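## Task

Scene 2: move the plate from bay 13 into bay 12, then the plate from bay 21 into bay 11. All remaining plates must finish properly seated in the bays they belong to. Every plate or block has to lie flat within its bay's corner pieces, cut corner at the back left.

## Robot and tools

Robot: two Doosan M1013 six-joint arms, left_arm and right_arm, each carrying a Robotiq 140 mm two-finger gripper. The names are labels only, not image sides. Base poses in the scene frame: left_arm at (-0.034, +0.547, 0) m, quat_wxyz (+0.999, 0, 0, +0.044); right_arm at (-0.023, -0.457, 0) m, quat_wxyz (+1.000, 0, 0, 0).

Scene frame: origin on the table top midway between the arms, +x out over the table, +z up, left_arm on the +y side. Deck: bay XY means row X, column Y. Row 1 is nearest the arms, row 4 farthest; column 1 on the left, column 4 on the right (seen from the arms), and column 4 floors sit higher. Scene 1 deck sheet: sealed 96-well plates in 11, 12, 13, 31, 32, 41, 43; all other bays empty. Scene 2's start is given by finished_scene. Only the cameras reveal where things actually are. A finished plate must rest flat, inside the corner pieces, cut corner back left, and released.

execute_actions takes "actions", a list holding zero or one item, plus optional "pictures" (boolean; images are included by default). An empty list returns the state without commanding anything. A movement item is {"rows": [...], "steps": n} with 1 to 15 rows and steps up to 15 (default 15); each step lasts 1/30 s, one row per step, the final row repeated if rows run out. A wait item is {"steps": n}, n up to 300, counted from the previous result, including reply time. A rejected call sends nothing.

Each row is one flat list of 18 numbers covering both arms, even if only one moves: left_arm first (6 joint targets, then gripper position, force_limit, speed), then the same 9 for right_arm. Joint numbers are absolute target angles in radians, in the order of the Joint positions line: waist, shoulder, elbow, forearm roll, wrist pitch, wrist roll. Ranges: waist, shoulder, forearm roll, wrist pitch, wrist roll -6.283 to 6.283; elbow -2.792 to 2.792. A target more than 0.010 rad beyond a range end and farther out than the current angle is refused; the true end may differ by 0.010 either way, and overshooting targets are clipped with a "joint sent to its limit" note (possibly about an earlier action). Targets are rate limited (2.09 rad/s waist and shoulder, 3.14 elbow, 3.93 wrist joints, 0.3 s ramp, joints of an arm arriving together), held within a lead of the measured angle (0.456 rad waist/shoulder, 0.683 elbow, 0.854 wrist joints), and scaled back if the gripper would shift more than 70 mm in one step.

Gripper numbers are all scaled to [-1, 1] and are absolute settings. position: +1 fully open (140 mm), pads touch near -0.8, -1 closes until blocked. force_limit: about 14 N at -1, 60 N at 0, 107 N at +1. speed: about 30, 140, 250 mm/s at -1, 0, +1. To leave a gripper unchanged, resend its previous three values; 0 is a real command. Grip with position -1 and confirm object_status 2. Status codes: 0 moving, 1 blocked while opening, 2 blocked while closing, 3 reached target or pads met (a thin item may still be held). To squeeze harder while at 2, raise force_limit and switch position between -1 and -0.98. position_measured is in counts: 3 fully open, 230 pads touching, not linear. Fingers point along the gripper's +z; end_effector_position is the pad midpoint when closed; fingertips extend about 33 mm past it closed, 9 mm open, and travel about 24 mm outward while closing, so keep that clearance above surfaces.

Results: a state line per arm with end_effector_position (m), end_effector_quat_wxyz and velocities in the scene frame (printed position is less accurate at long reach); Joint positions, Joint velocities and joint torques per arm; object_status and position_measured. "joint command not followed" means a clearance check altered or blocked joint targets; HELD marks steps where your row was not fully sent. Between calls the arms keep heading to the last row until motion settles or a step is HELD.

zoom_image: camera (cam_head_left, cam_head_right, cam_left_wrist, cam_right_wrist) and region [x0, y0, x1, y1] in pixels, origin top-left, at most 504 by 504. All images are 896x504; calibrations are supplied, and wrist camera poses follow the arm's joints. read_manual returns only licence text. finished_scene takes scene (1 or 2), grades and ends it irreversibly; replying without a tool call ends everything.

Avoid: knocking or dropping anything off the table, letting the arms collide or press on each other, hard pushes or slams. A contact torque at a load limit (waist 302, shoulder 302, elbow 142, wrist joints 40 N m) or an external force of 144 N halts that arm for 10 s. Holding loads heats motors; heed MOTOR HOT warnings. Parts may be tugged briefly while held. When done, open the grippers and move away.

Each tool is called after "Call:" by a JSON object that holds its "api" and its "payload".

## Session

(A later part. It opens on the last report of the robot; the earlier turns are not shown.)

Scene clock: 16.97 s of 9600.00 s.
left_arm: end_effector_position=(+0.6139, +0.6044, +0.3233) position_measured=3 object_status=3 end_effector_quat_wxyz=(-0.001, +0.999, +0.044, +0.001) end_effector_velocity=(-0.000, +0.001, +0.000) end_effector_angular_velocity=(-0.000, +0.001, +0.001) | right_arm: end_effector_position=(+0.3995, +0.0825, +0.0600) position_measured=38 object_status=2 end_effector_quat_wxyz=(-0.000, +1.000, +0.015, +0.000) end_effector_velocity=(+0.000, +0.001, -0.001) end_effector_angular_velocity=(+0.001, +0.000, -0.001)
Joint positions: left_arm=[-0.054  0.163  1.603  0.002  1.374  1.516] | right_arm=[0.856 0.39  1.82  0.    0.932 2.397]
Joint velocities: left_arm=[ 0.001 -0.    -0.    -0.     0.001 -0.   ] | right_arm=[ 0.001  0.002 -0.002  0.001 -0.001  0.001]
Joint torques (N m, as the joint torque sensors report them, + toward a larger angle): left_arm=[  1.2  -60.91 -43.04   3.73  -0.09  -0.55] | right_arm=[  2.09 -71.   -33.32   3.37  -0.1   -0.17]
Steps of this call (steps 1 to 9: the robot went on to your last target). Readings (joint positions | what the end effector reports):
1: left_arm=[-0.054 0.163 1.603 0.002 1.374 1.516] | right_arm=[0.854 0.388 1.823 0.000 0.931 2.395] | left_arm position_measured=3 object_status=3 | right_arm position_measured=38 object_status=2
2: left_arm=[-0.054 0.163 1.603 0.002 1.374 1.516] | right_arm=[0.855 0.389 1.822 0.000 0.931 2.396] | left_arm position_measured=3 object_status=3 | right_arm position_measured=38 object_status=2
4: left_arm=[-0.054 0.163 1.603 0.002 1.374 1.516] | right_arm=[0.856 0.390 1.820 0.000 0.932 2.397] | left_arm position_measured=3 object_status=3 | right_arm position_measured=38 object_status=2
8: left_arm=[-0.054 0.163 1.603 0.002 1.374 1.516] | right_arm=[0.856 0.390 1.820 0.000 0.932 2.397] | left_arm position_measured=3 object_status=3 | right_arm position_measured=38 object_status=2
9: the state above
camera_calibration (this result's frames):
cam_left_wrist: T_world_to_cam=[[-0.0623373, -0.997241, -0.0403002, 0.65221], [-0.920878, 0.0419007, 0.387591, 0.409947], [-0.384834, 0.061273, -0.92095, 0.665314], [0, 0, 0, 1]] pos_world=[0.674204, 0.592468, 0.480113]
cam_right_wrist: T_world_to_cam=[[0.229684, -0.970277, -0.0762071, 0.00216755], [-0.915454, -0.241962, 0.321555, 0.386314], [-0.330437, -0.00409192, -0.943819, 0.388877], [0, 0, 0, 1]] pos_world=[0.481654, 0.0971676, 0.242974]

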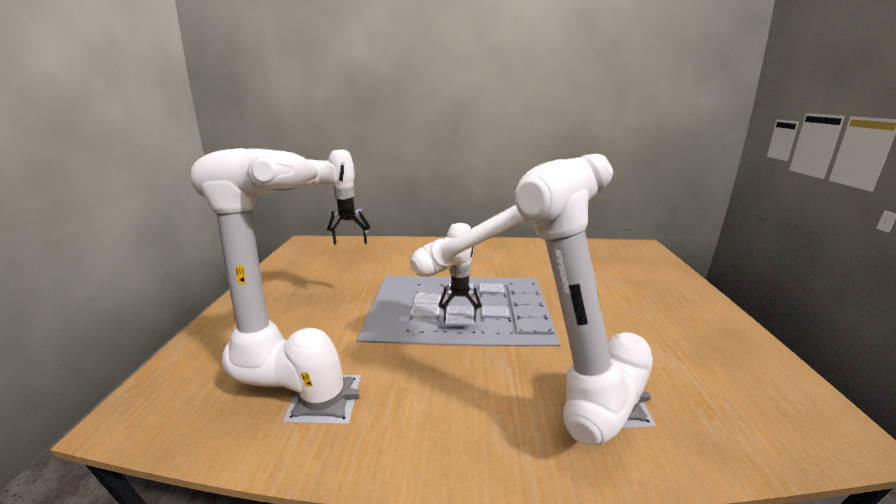

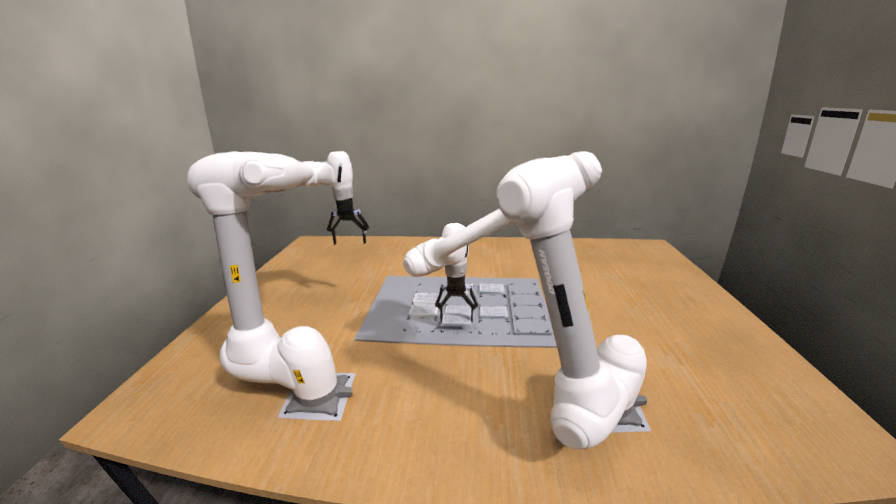

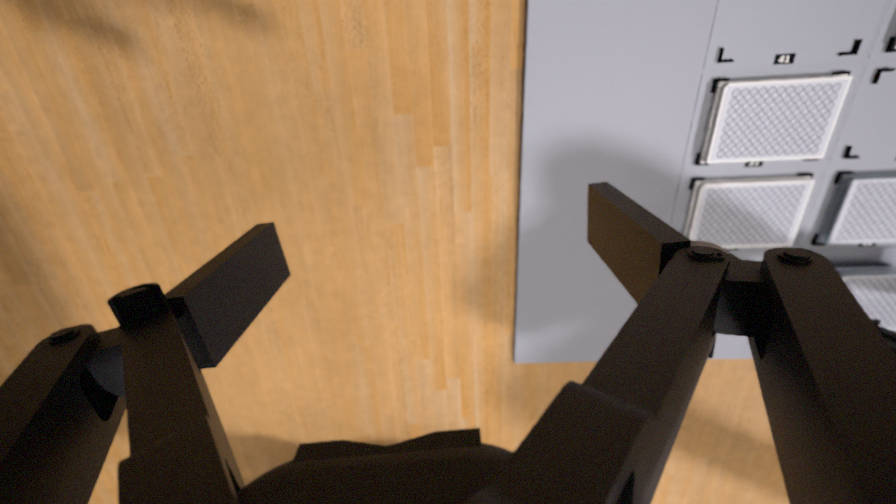

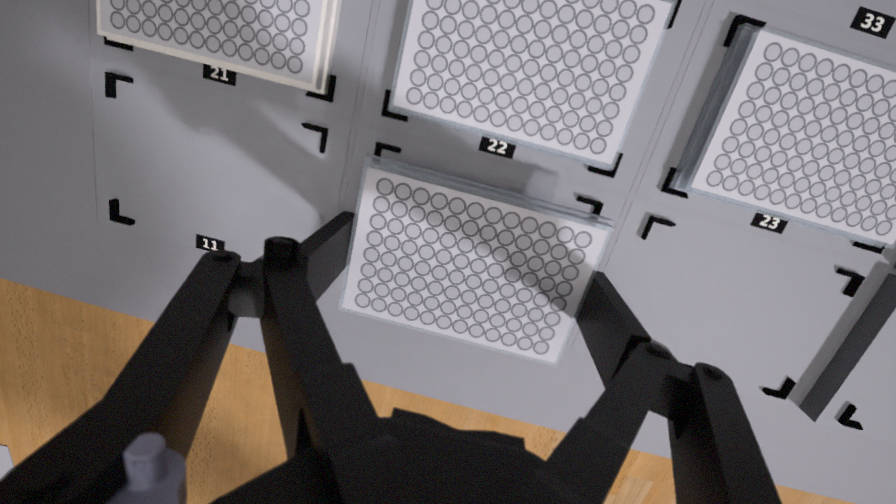

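Call:
{"api": "execute_actions", "payload": {"actions": [{"rows": [[-0.054,0.163,1.603,0.002,1.374,1.516,1,0,-0.5,0.8566,0.4149,1.8357,0,0.891,2.3974,-0.98,0,-0.5]], "steps": 9}], "pictures": false}}

Call:
{"api": "execute_actions", "payload": {"actions": [{"rows": [[-0.054,0.163,1.603,0.002,1.374,1.516,1,0,-0.5,0.8566,0.4212,1.8396,0,0.8808,2.3974,-0.98,0,-0.5]], "steps": 10}]}}

Scene clock: 20.90 s of 9600.00 s.
left_arm: end_effector_position=(+0.6139, +0.6044, +0.3233) position_measured=3 object_status=3 end_effector_quat_wxyz=(-0.001, +0.999, +0.044, +0.001) end_effector_velocity=(+0.000, +0.000, -0.001) end_effector_angular_velocity=(-0.000, +0.001, +0.000) | right_arm: end_effector_position=(+0.3995, +0.0827, +0.0367) position_measured=38 object_status=2 end_effector_quat_wxyz=(+0.000, +1.000, +0.015, +0.000) end_effector_velocity=(-0.000, -0.000, -0.009) end_effector_angular_velocity=(-0.000, -0.000, +0.001)
Joint positions: left_arm=[-0.054  0.163  1.603  0.002  1.374  1.516] | right_arm=[ 0.857  0.414  1.835 -0.     0.892  2.397]
Joint velocities: left_arm=[ 0.     0.001 -0.    -0.    -0.     0.   ] | right_arm=[ 0.     0.009  0.007 -0.001 -0.016  0.   ]
Joint torques (N m, as the joint torque sensors report them, + toward a larger angle): left_arm=[  2.   -62.79 -41.83   4.01  -0.16  -0.61] | right_arm=[  2.15 -78.49 -33.47   3.4    0.25  -0.17]
Steps of this call (steps 1 to 15: the robot went on to your last target; steps 16 to 90: nothing new was sent; then 0.63 s passed at rest; steps 91 to 99: all 9 steps of this action). Readings (joint positions | what the end effector reports):
91: left_arm=[-0.054 0.163 1.603 0.002 1.374 1.516] | right_arm=[0.857 0.391 1.819 -0.000 0.932 2.397] | left_arm position_measured=3 object_status=3 | right_arm position_measured=38 object_status=2
92: left_arm=[-0.054 0.163 1.603 0.002 1.374 1.516] | right_arm=[0.857 0.394 1.822 -0.000 0.924 2.397] | left_arm position_measured=3 object_status=3 | right_arm position_measured=38 object_status=2
94: left_arm=[-0.054 0.163 1.603 0.002 1.374 1.516] | right_arm=[0.857 0.407 1.830 -0.000 0.905 2.397] | left_arm position_measured=3 object_status=3 | right_arm position_measured=38 object_status=2
98: left_arm=[-0.054 0.163 1.603 0.002 1.374 1.516] | right_arm=[0.857 0.414 1.835 -0.000 0.893 2.397] | left_arm position_measured=3 object_status=3 | right_arm position_measured=38 object_status=2
99: the state above

Scene clock: 21.23 s of 9600.00 s.
left_arm: end_effector_position=(+0.6139, +0.6044, +0.3233) position_measured=3 object_status=3 end_effector_quat_wxyz=(-0.001, +0.999, +0.044, +0.001) end_effector_velocity=(+0.000, -0.000, -0.000) end_effector_angular_velocity=(+0.000, -0.000, -0.001) | right_arm: end_effector_position=(+0.3995, +0.0826, +0.0301) position_measured=38 object_status=2 end_effector_quat_wxyz=(-0.000, +1.000, +0.015, +0.000) end_effector_velocity=(+0.000, -0.000, -0.002) end_effector_angular_velocity=(+0.000, -0.001, -0.000)
Joint positions: left_arm=[-0.054  0.163  1.603  0.002  1.374  1.516] | right_arm=[0.857 0.421 1.839 0.    0.881 2.397]
Joint velocities: left_arm=[-0.001  0.001 -0.     0.    -0.     0.   ] | right_arm=[-0.     0.002  0.001 -0.    -0.003 -0.   ]
Joint torques (N m, as the joint torque sensors report them, + toward a larger angle): left_arm=[ -1.59 -62.13 -43.01   4.13  -0.49  -0.52] | right_arm=[  2.66 -74.06 -32.72   3.21  -0.35  -0.17]
Steps of this call (steps 1 to 10: all 10 steps of this action). Readings (joint positions | what the end effector reports):
1: left_arm=[-0.054 0.163 1.603 0.002 1.374 1.516] | right_arm=[0.857 0.415 1.835 -0.000 0.892 2.397] | left_arm position_measured=3 object_status=3 | right_arm position_measured=38 object_status=2
2: left_arm=[-0.054 0.163 1.603 0.002 1.374 1.516] | right_arm=[0.857 0.416 1.836 -0.000 0.889 2.397] | left_arm position_measured=3 object_status=3 | right_arm position_measured=38 object_status=2
4: left_arm=[-0.054 0.163 1.603 0.002 1.374 1.516] | right_arm=[0.857 0.419 1.838 -0.000 0.884 2.397] | left_arm position_measured=3 object_status=3 | right_arm position_measured=38 object_status=2
8: left_arm=[-0.054 0.163 1.603 0.002 1.374 1.516] | right_arm=[0.857 0.421 1.839 0.000 0.881 2.397] | left_arm position_measured=3 object_status=3 | right_arm position_measured=38 object_status=2
10: the state above
camera_calibration (this result's frames):
cam_left_wrist: T_world_to_cam=[[-0.0623371, -0.997241, -0.0403002, 0.65221], [-0.920878, 0.0419005, 0.387591, 0.409947], [-0.384834, 0.0612729, -0.92095, 0.665314], [0, 0, 0, 1]] pos_world=[0.674204, 0.592468, 0.480113]
cam_right_wrist: T_world_to_cam=[[0.229777, -0.97026, -0.0761401, -0.0000398521], [-0.915413, -0.242027, 0.321625, 0.395885], [-0.330488, -0.00420226, -0.943801, 0.360639], [0, 0, 0, 1]] pos_world=[0.481594, 0.0972917, 0.213042]

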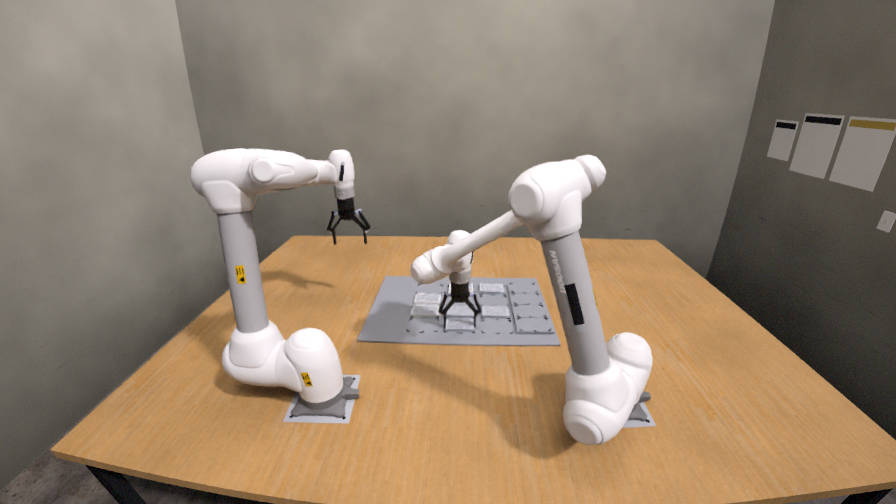

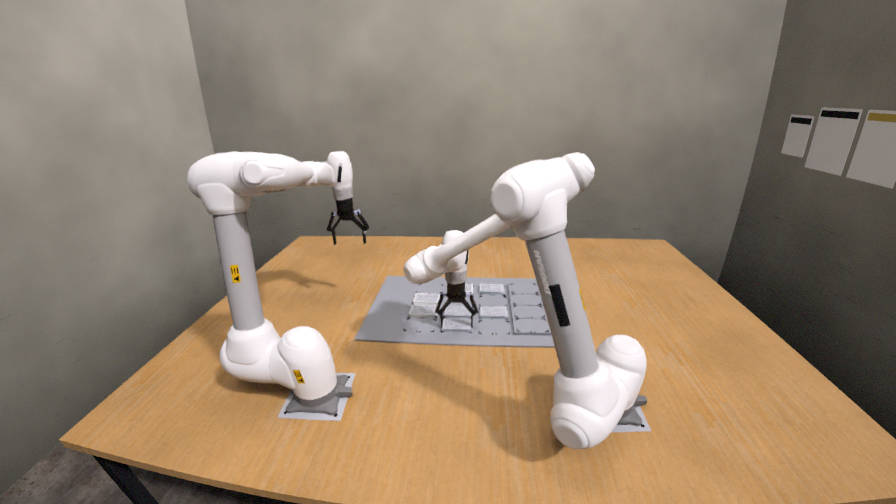

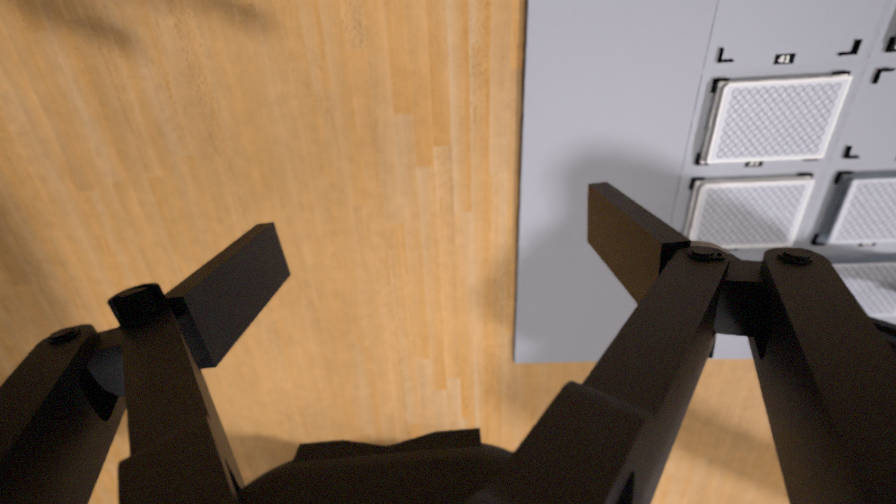

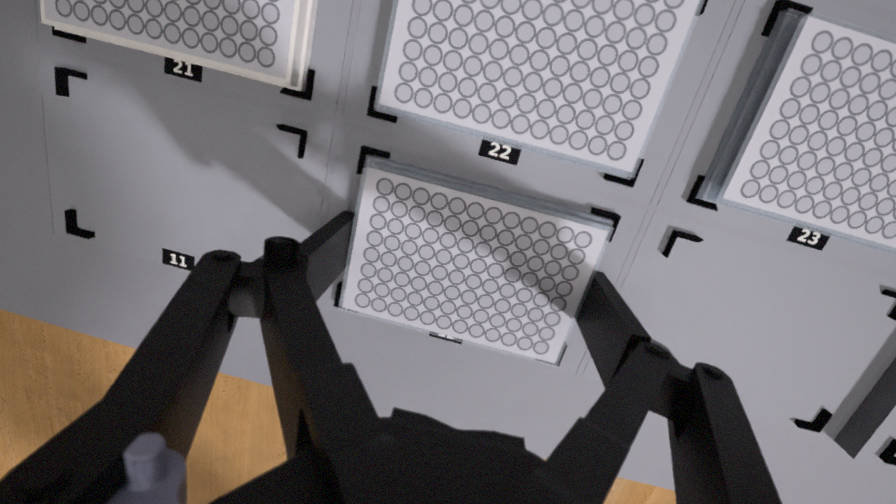

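Call:
{"api": "execute_actions", "payload": {"actions": [{"rows": [[-0.054,0.163,1.603,0.002,1.374,1.516,1,0,-0.5,0.8566,0.4212,1.8396,0,0.8808,2.3974,1,0,-0.5],[-0.054,0.163,1.603,0.002,1.374,1.516,1,0,-0.5,0.8566,0.4212,1.8396,0,0.8808,2.3974,1,0,-0.5],[-0.054,0.163,1.603,0.002,1.374,1.516,1,0,-0.5,0.8566,0.4212,1.8396,0,0.8808,2.3974,1,0,-0.5],[-0.054,0.163,1.603,0.002,1.374,1.516,1,0,-0.5,0.8566,0.4212,1.8396,0,0.8808,2.3974,1,0,-0.5],[-0.054,0.163,1.603,0.002,1.374,1.516,1,0,-0.5,0.8566,0.4212,1.8396,0,0.8808,2.3974,1,0,-0.5],[-0.054,0.163,1.603,0.002,1.374,1.516,1,0,-0.5,0.8566,0.4212,1.8396,0,0.8808,2.3974,1,0,-0.5],[-0.054,0.163,1.603,0.002,1.374,1.516,1,0,-0.5,0.8566,0.4212,1.8396,0,0.8808,2.3974,1,0,-0.5],[-0.054,0.163,1.603,0.002,1.374,1.516,1,0,-0.5,0.8566,0.3903,1.8194,0,0.9318,2.3974,1,0,-0.5]], "steps": 15}]}}

Scene clock: 34.60 s of 9600.00 s.
left_arm: end_effector_position=(+0.6139, +0.6044, +0.3233) position_measured=3 object_status=3 end_effector_quat_wxyz=(-0.001, +0.999, +0.044, +0.001) end_effector_velocity=(+0.000, +0.000, +0.000) end_effector_angular_velocity=(-0.000, -0.000, +0.000) | right_arm: end_effector_position=(+0.3995, +0.0826, +0.0584) position_measured=3 object_status=3 end_effector_quat_wxyz=(+0.000, +1.000, +0.015, -0.000) end_effector_velocity=(-0.001, -0.001, +0.017) end_effector_angular_velocity=(-0.005, +0.004, +0.000)
Joint positions: left_arm=[-0.054  0.163  1.603  0.002  1.374  1.516] | right_arm=[0.857 0.392 1.821 0.    0.929 2.397]
Joint velocities: left_arm=[ 0.    -0.    -0.001 -0.     0.001 -0.   ] | right_arm=[-0.    -0.016 -0.013 -0.     0.035 -0.   ]
Joint torques (N m, as the joint torque sensors report them, + toward a larger angle): left_arm=[  4.79 -62.05 -41.81   3.81  -0.57  -0.22] | right_arm=[  3.26 -68.07 -32.48   3.15   0.13  -0.27]
Steps of this call (steps 1 to 15: the robot went on to your last target; steps 16 to 90: nothing new was sent; then 9.87 s passed at rest; steps 91 to 105: all 15 steps of this action). Readings (joint positions | what the end effector reports):
91: left_arm=[-0.054 0.163 1.603 0.002 1.374 1.516] | right_arm=[0.857 0.421 1.840 0.000 0.881 2.397] | left_arm position_measured=3 object_status=3 | right_arm position_measured=38 object_status=0
92: left_arm=[-0.054 0.163 1.603 0.002 1.374 1.516] | right_arm=[0.857 0.421 1.840 0.000 0.881 2.397] | left_arm position_measured=3 object_status=3 | right_arm position_measured=38 object_status=0
94: left_arm=[-0.054 0.163 1.603 0.002 1.374 1.516] | right_arm=[0.857 0.421 1.840 0.000 0.881 2.397] | left_arm position_measured=3 object_status=3 | right_arm position_measured=26 object_status=0
98: left_arm=[-0.054 0.163 1.603 0.002 1.374 1.516] | right_arm=[0.857 0.421 1.840 0.000 0.881 2.397] | left_arm position_measured=3 object_status=3 | right_arm position_measured=8 object_status=0
105: the state above
camera_calibration (this result's frames):
cam_left_wrist: T_world_to_cam=[[-0.0623374, -0.997241, -0.0403003, 0.65221], [-0.920878, 0.0419007, 0.387592, 0.409947], [-0.384834, 0.0612732, -0.92095, 0.665314], [0, 0, 0, 1]] pos_world=[0.674204, 0.592468, 0.480113]
cam_right_wrist: T_world_to_cam=[[0.229668, -0.970288, -0.0761216, 0.0021093], [-0.915433, -0.241918, 0.32165, 0.386845], [-0.330508, -0.00418836, -0.943794, 0.387359], [0, 0, 0, 1]] pos_world=[0.481671, 0.0972536, 0.241319]

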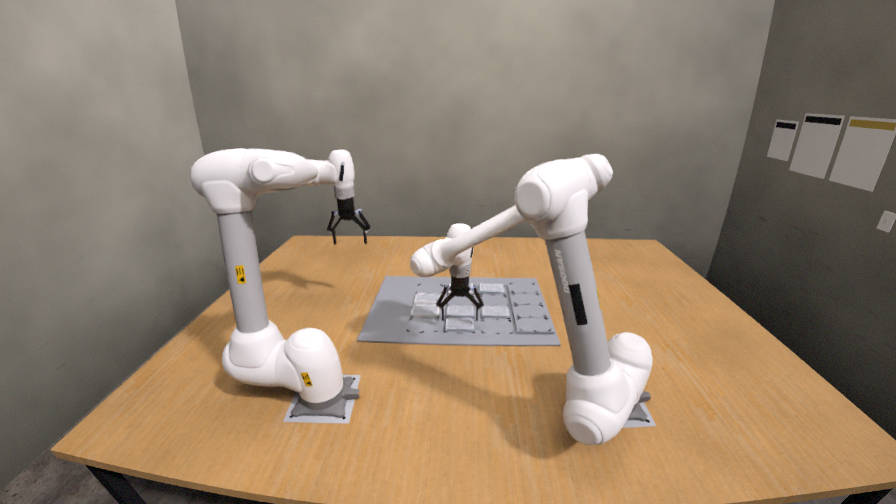

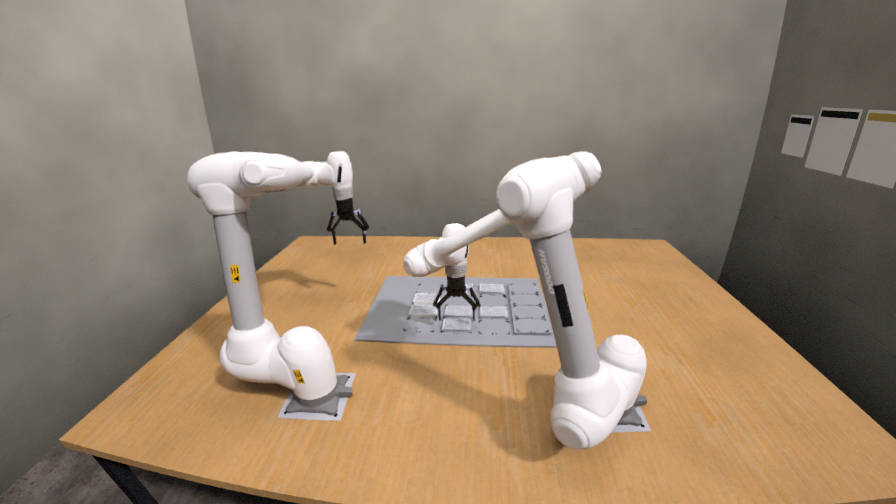

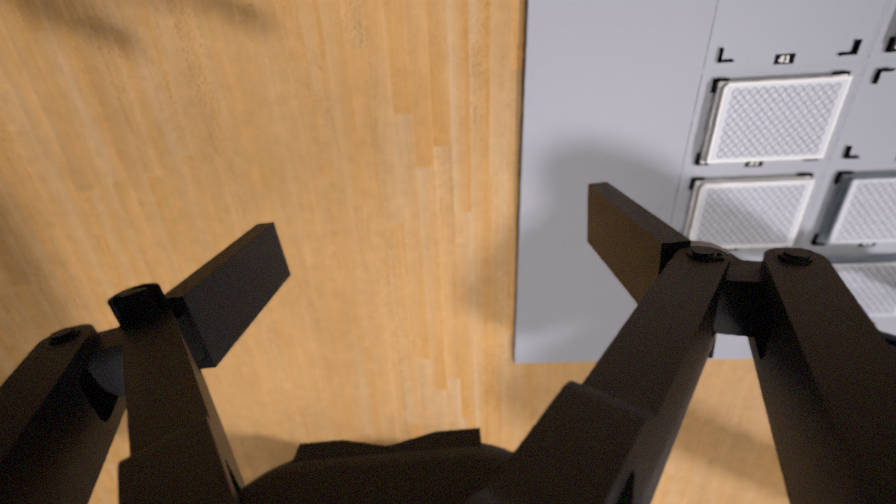

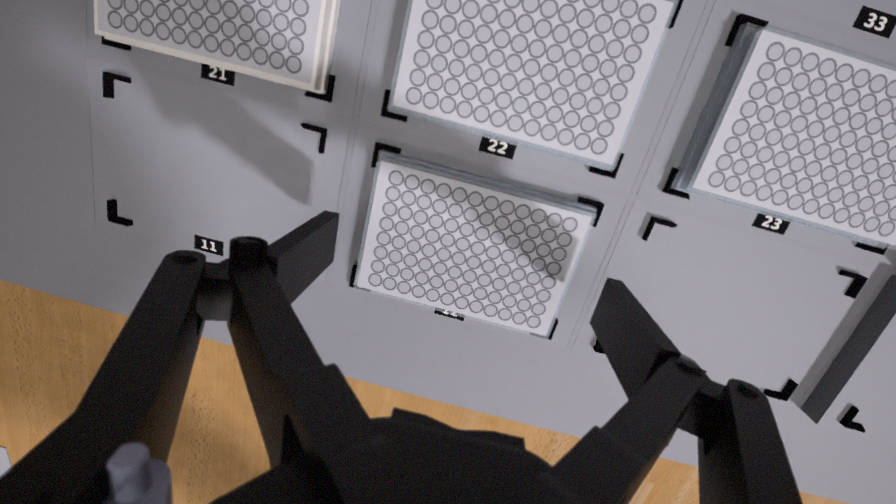

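Call:
{"api": "execute_actions", "payload": {"actions": [{"rows": [[-0.054,0.163,1.603,0.002,1.374,1.516,1,0,-0.5,0.8869,0.6597,1.3745,0,1.1074,2.4277,1,0,-0.5]], "steps": 15}], "pictures": false}}

Call:
{"api": "execute_actions", "payload": {"actions": [{"steps": 15}]}}

Scene clock: 40.50 s of 9600.00 s.
left_arm: end_effector_position=(+0.6139, +0.6044, +0.3233) position_measured=3 object_status=3 end_effector_quat_wxyz=(-0.001, +0.999, +0.044, +0.001) end_effector_velocity=(-0.000, +0.000, -0.000) end_effector_angular_velocity=(+0.000, +0.002, +0.001) | right_arm: end_effector_position=(+0.4955, +0.2283, +0.0615) position_measured=3 object_status=3 end_effector_quat_wxyz=(-0.000, +1.000, +0.015, +0.000) end_effector_velocity=(+0.150, +0.248, -0.023) end_effector_angular_velocity=(-0.003, +0.003, -0.000)
Joint positions: left_arm=[-0.054  0.163  1.603  0.002  1.374  1.516] | right_arm=[0.883 0.628 1.427 0.    1.086 2.424]
Joint velocities: left_arm=[ 0.     0.     0.     0.     0.001 -0.001] | right_arm=[ 0.048  0.436 -0.709  0.     0.278  0.048]
Joint torques (N m, as the joint torque sensors report them, + toward a larger angle): left_arm=[  3.03 -64.45 -41.71   4.01  -0.34  -0.73] | right_arm=[   3.08 -106.95  -33.34    3.4     0.29    0.  ]
Steps of this call (steps 1 to 15: the robot went on to your last target; steps 16 to 90: nothing new was sent; then 2.40 s passed at rest; steps 91 to 105: all 15 steps of this action). Readings (joint positions | what the end effector reports):
91: left_arm=[-0.054 0.163 1.603 0.002 1.374 1.516] | right_arm=[0.857 0.390 1.819 0.000 0.932 2.397] | left_arm position_measured=3 object_status=3 | right_arm position_measured=3 object_status=3
92: left_arm=[-0.054 0.163 1.603 0.002 1.374 1.516] | right_arm=[0.857 0.394 1.812 0.000 0.935 2.398] | left_arm position_measured=3 object_status=3 | right_arm position_measured=3 object_status=3
94: left_arm=[-0.054 0.163 1.603 0.002 1.374 1.516] | right_arm=[0.860 0.422 1.765 0.000 0.953 2.401] | left_arm position_measured=3 object_status=3 | right_arm position_measured=3 object_status=3
98: left_arm=[-0.054 0.163 1.603 0.002 1.374 1.516] | right_arm=[0.869 0.499 1.640 0.000 1.003 2.410] | left_arm position_measured=3 object_status=3 | right_arm position_measured=3 object_status=3
105: the state above

Scene clock: 41.00 s of 9600.00 s.
left_arm: end_effector_position=(+0.6139, +0.6044, +0.3233) position_measured=3 object_status=3 end_effector_quat_wxyz=(-0.001, +0.999, +0.044, +0.001) end_effector_velocity=(-0.000, -0.001, +0.001) end_effector_angular_velocity=(-0.000, -0.000, -0.002) | right_arm: end_effector_position=(+0.5064, +0.2466, +0.0601) position_measured=3 object_status=3 end_effector_quat_wxyz=(-0.000, +1.000, +0.015, +0.000) end_effector_velocity=(+0.000, +0.001, -0.000) end_effector_angular_velocity=(+0.001, -0.001, +0.001)
Joint positions: left_arm=[-0.054  0.163  1.603  0.002  1.374  1.516] | right_arm=[0.887 0.66  1.375 0.    1.107 2.428]
Joint velocities: left_arm=[-0.002 -0.001 -0.    -0.     0.001  0.   ] | right_arm=[ 0.     0.001 -0.001 -0.001 -0.001  0.   ]
Joint torques (N m, as the joint torque sensors report them, + toward a larger angle): left_arm=[  2.21 -61.49 -42.2    4.13  -0.45  -0.69] | right_arm=[   2.42 -100.15  -37.48    3.78    0.01   -0.27]
Steps of this call (steps 1 to 15: the robot went on to your last target). Readings (joint positions | what the end effector reports):
1: left_arm=[-0.054 0.163 1.603 0.002 1.374 1.516] | right_arm=[0.885 0.640 1.406 0.000 1.095 2.426] | left_arm position_measured=3 object_status=3 | right_arm position_measured=3 object_status=3
2: left_arm=[-0.054 0.163 1.603 0.002 1.374 1.516] | right_arm=[0.886 0.649 1.392 0.000 1.100 2.427] | left_arm position_measured=3 object_status=3 | right_arm position_measured=3 object_status=3
4: left_arm=[-0.054 0.163 1.603 0.002 1.374 1.516] | right_arm=[0.887 0.657 1.380 0.000 1.105 2.427] | left_arm position_measured=3 object_status=3 | right_arm position_measured=3 object_status=3
8: left_arm=[-0.054 0.163 1.603 0.002 1.374 1.516] | right_arm=[0.887 0.659 1.375 0.000 1.107 2.428] | left_arm position_measured=3 object_status=3 | right_arm position_measured=3 object_status=3
15: the state above
camera_calibration (this result's frames):
cam_left_wrist: T_world_to_cam=[[-0.0623371, -0.997241, -0.0403002, 0.65221], [-0.920878, 0.0419005, 0.387592, 0.409947], [-0.384834, 0.0612729, -0.92095, 0.665314], [0, 0, 0, 1]] pos_world=[0.674204, 0.592468, 0.480113]
cam_right_wrist: T_world_to_cam=[[0.229731, -0.970271, -0.0761444, 0.136784], [-0.915425, -0.241985, 0.321621, 0.523816], [-0.330485, -0.00418185, -0.943802, 0.424919], [0, 0, 0, 1]] pos_world=[0.588521, 0.26125, 0.242985]

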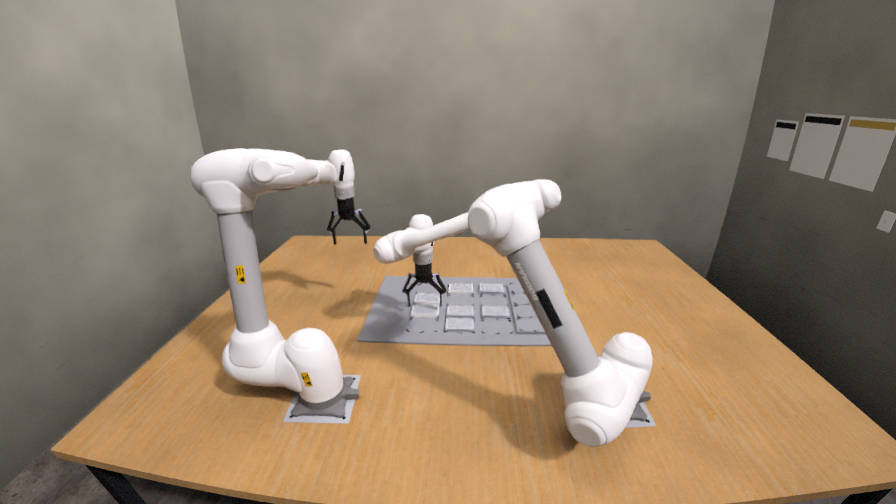

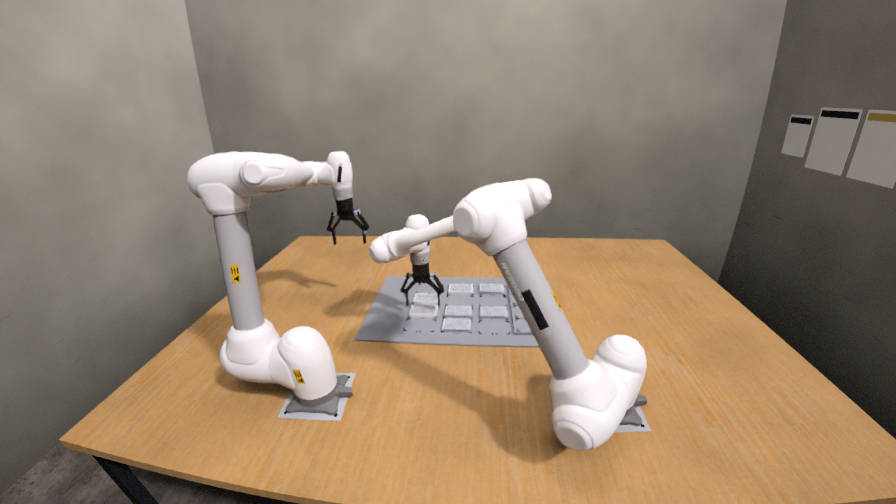

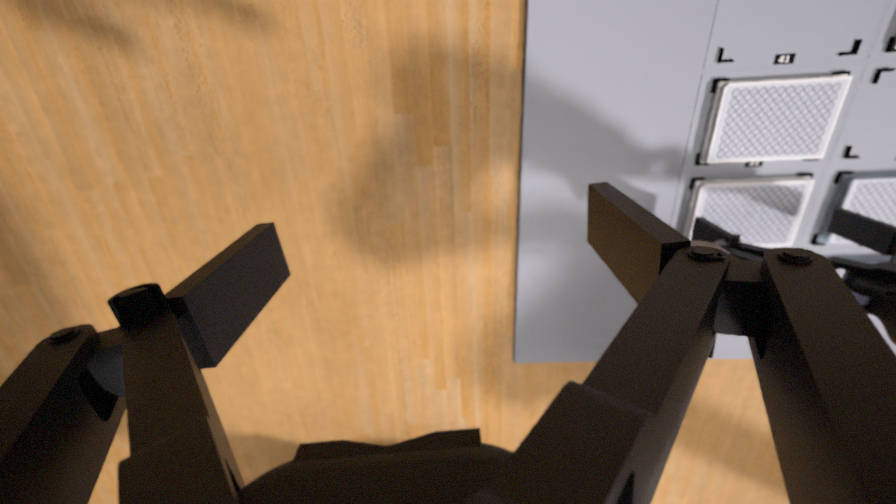

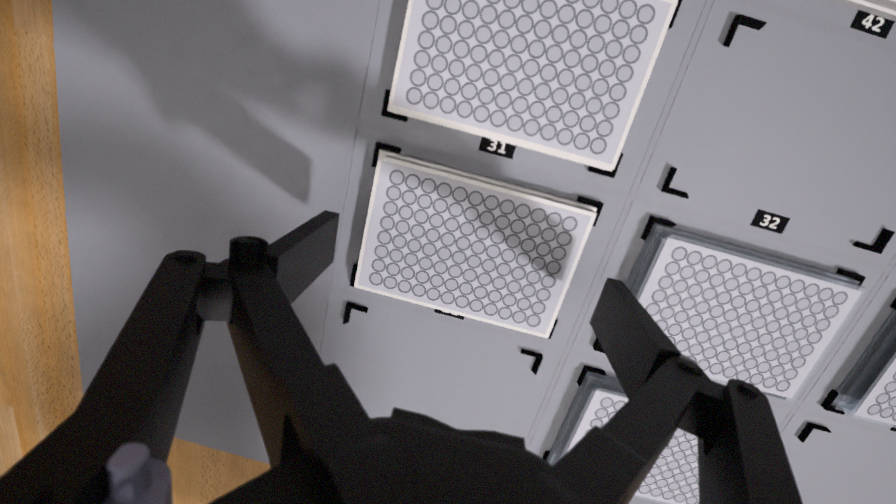

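Call:
{"api": "execute_actions", "payload": {"actions": [{"rows": [[-0.054,0.163,1.603,0.002,1.374,1.516,1,0,-0.5,0.8869,0.6843,1.3956,0,1.0617,2.4277,1,0,-0.5]], "steps": 14}], "pictures": false}}

Call:
{"api": "execute_actions", "payload": {"actions": [{"rows": [[-0.054,0.163,1.603,0.002,1.374,1.516,1,0,-0.5,0.8869,0.6843,1.3956,0,1.0617,2.4277,-1,0,-0.5]], "steps": 13}], "pictures": false}}

Call:
{"api": "execute_actions", "payload": {"actions": [{"rows": [[-0.054,0.163,1.603,0.002,1.374,1.516,1,0,-0.5,0.8869,0.682,1.3936,0,1.066,2.4277,-0.98,0,-0.5]], "steps": 10}]}}

Scene clock: 44.23 s of 9600.00 s.
left_arm: end_effector_position=(+0.6139, +0.6044, +0.3233) position_measured=3 object_status=3 end_effector_quat_wxyz=(-0.001, +0.999, +0.044, +0.001) end_effector_velocity=(-0.000, -0.001, -0.000) end_effector_angular_velocity=(-0.000, +0.001, -0.001) | right_arm: end_effector_position=(+0.5064, +0.2466, +0.0281) position_measured=3 object_status=3 end_effector_quat_wxyz=(-0.000, +1.000, +0.015, +0.000) end_effector_velocity=(+0.000, -0.000, -0.001) end_effector_angular_velocity=(-0.000, -0.001, +0.000)
Joint positions: left_arm=[-0.054  0.163  1.603  0.002  1.374  1.516] | right_arm=[ 0.887  0.684  1.395 -0.     1.062  2.428]
Joint velocities: left_arm=[-0.001  0.    -0.    -0.     0.001  0.   ] | right_arm=[-0.     0.     0.001 -0.001 -0.002  0.   ]
Joint torques (N m, as the joint torque sensors report them, + toward a larger angle): left_arm=[  1.77 -64.71 -42.81   4.14  -0.66  -0.81] | right_arm=[   2.07 -102.32  -36.61    3.71   -0.08   -0.38]
Steps of this call (steps 1 to 15: the robot went on to your last target; steps 16 to 83: nothing new was sent; steps 84 to 97: all 14 steps of this action). Readings (joint positions | what the end effector reports):
84: left_arm=[-0.054 0.163 1.603 0.002 1.374 1.516] | right_arm=[0.887 0.660 1.375 0.000 1.107 2.428] | left_arm position_measured=3 object_status=3 | right_arm position_measured=3 object_status=3
85: left_arm=[-0.054 0.163 1.603 0.002 1.374 1.516] | right_arm=[0.887 0.663 1.377 0.000 1.099 2.428] | left_arm position_measured=3 object_status=3 | right_arm position_measured=3 object_status=3
87: left_arm=[-0.054 0.163 1.603 0.002 1.374 1.516] | right_arm=[0.887 0.676 1.389 -0.000 1.077 2.428] | left_arm position_measured=3 object_status=3 | right_arm position_measured=3 object_status=3
91: left_arm=[-0.054 0.163 1.603 0.002 1.374 1.516] | right_arm=[0.887 0.683 1.394 -0.000 1.064 2.428] | left_arm position_measured=3 object_status=3 | right_arm position_measured=3 object_status=3
97: the state above

Scene clock: 44.67 s of 9600.00 s.
left_arm: end_effector_position=(+0.6139, +0.6044, +0.3233) position_measured=3 object_status=3 end_effector_quat_wxyz=(-0.001, +0.999, +0.044, +0.001) end_effector_velocity=(+0.000, +0.001, +0.000) end_effector_angular_velocity=(+0.000, -0.001, +0.000) | right_arm: end_effector_position=(+0.5064, +0.2467, +0.0282) position_measured=36 object_status=0 end_effector_quat_wxyz=(-0.000, +1.000, +0.015, +0.000) end_effector_velocity=(-0.000, +0.000, +0.001) end_effector_angular_velocity=(+0.001, -0.001, +0.000)
Joint positions: left_arm=[-0.054  0.163  1.603  0.002  1.374  1.516] | right_arm=[0.887 0.684 1.395 0.    1.062 2.428]
Joint velocities: left_arm=[ 0.001 -0.    -0.     0.    -0.     0.001] | right_arm=[ 0.    -0.001  0.     0.    -0.     0.   ]
Joint torques (N m, as the joint torque sensors report them, + toward a larger angle): left_arm=[  0.44 -63.25 -41.17   4.46  -0.36  -0.74] | right_arm=[  1.63 -63.2  -20.63   3.36  -3.67  -0.4 ]
Steps of this call (steps 1 to 13: all 13 steps of this action). Readings (joint positions | what the end effector reports):
1: left_arm=[-0.054 0.163 1.603 0.002 1.374 1.516] | right_arm=[0.887 0.684 1.396 0.000 1.062 2.428] | left_arm position_measured=3 object_status=3 | right_arm position_measured=3 object_status=0
2: left_arm=[-0.054 0.163 1.603 0.002 1.374 1.516] | right_arm=[0.887 0.684 1.396 0.000 1.062 2.428] | left_arm position_measured=3 object_status=3 | right_arm position_measured=5 object_status=0
4: left_arm=[-0.054 0.163 1.603 0.002 1.374 1.516] | right_arm=[0.887 0.684 1.396 0.000 1.062 2.428] | left_arm position_measured=3 object_status=3 | right_arm position_measured=15 object_status=0
8: left_arm=[-0.054 0.163 1.603 0.002 1.374 1.516] | right_arm=[0.887 0.684 1.395 0.000 1.062 2.428] | left_arm position_measured=3 object_status=3 | right_arm position_measured=33 object_status=0
13: the state above

Scene clock: 45.00 s of 9600.00 s.
left_arm: end_effector_position=(+0.6139, +0.6044, +0.3233) position_measured=3 object_status=3 end_effector_quat_wxyz=(-0.001, +0.999, +0.044, +0.001) end_effector_velocity=(-0.000, +0.001, +0.000) end_effector_angular_velocity=(+0.000, -0.001, +0.000) | right_arm: end_effector_position=(+0.5063, +0.2466, +0.0305) position_measured=38 object_status=0 end_effector_quat_wxyz=(+0.000, +1.000, +0.015, -0.000) end_effector_velocity=(-0.000, -0.000, +0.002) end_effector_angular_velocity=(-0.001, +0.001, +0.000)
Joint positions: left_arm=[-0.054  0.163  1.603  0.002  1.374  1.516] | right_arm=[0.887 0.682 1.394 0.    1.066 2.428]
Joint velocities: left_arm=[ 0.001 -0.001  0.     0.    -0.     0.001] | right_arm=[ 0.    -0.001 -0.002 -0.     0.004 -0.   ]
Joint torques (N m, as the joint torque sensors report them, + toward a larger angle): left_arm=[  1.01 -61.49 -41.88   4.31  -0.38  -0.42] | right_arm=[   1.03 -100.2   -36.32    3.52    0.09   -0.3 ]
Steps of this call (steps 1 to 10: all 10 steps of this action). Readings (joint positions | what the end effector reports):
1: left_arm=[-0.054 0.163 1.603 0.002 1.374 1.516] | right_arm=[0.887 0.684 1.395 0.000 1.062 2.428] | left_arm position_measured=3 object_status=3 | right_arm position_measured=36 object_status=0
2: left_arm=[-0.054 0.163 1.603 0.002 1.374 1.516] | right_arm=[0.887 0.684 1.395 0.000 1.063 2.428] | left_arm position_measured=3 object_status=3 | right_arm position_measured=36 object_status=0
4: left_arm=[-0.054 0.163 1.603 0.002 1.374 1.516] | right_arm=[0.887 0.683 1.395 0.000 1.064 2.428] | left_arm position_measured=3 object_status=3 | right_arm position_measured=37 object_status=0
8: left_arm=[-0.054 0.163 1.603 0.002 1.374 1.516] | right_arm=[0.887 0.683 1.394 0.000 1.066 2.428] | left_arm position_measured=3 object_status=3 | right_arm position_measured=38 object_status=0
10: the state above
camera_calibration (this result's frames):
cam_left_wrist: T_world_to_cam=[[-0.0623374, -0.997241, -0.0403004, 0.65221], [-0.920878, 0.0419007, 0.387592, 0.409947], [-0.384834, 0.0612732, -0.92095, 0.665314], [0, 0, 0, 1]] pos_world=[0.674204, 0.592468, 0.480113]
cam_right_wrist: T_world_to_cam=[[0.229729, -0.970292, -0.0758832, 0.13455], [-0.915326, -0.241896, 0.321971, 0.533172], [-0.330762, -0.00450837, -0.943704, 0.397263], [0, 0, 0, 1]] pos_world=[0.588515, 0.261316, 0.213442]

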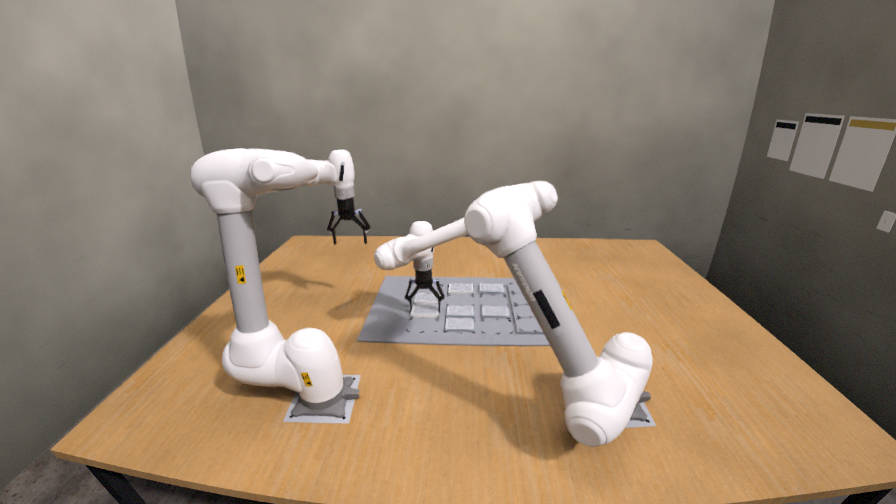

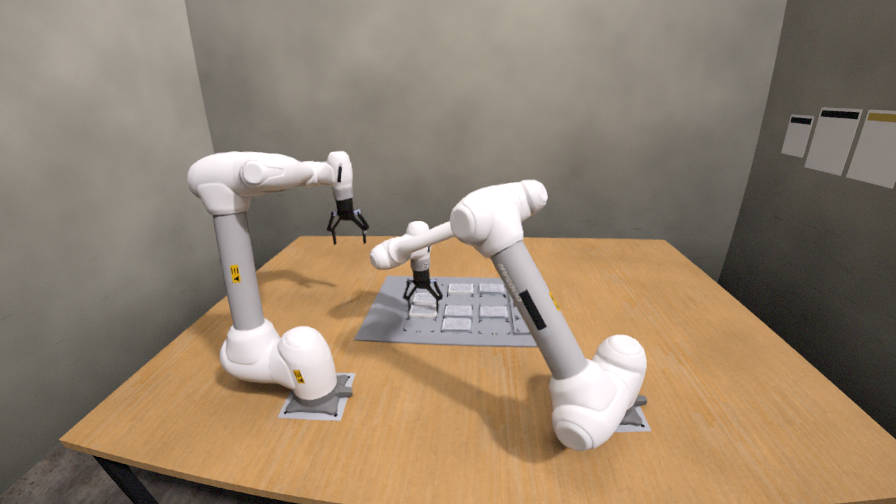

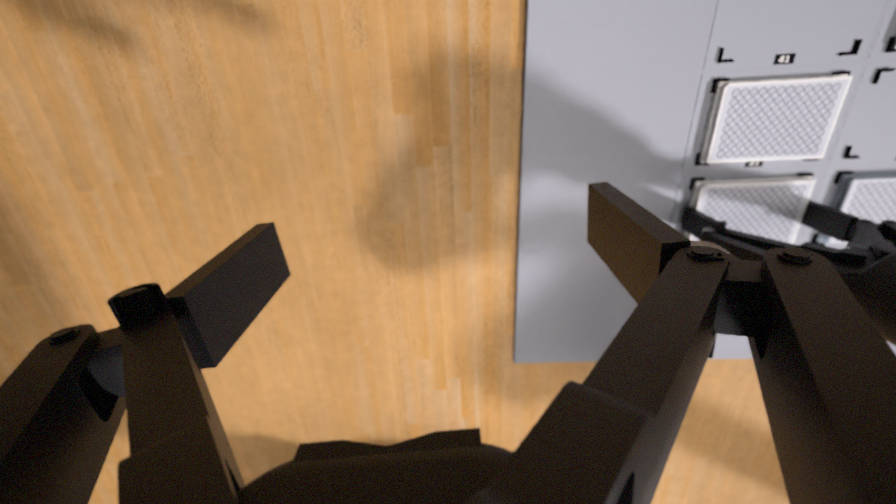

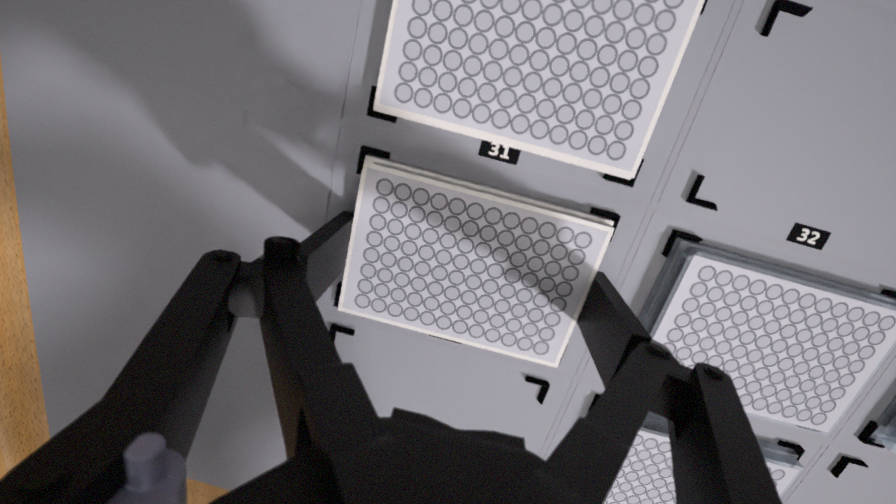

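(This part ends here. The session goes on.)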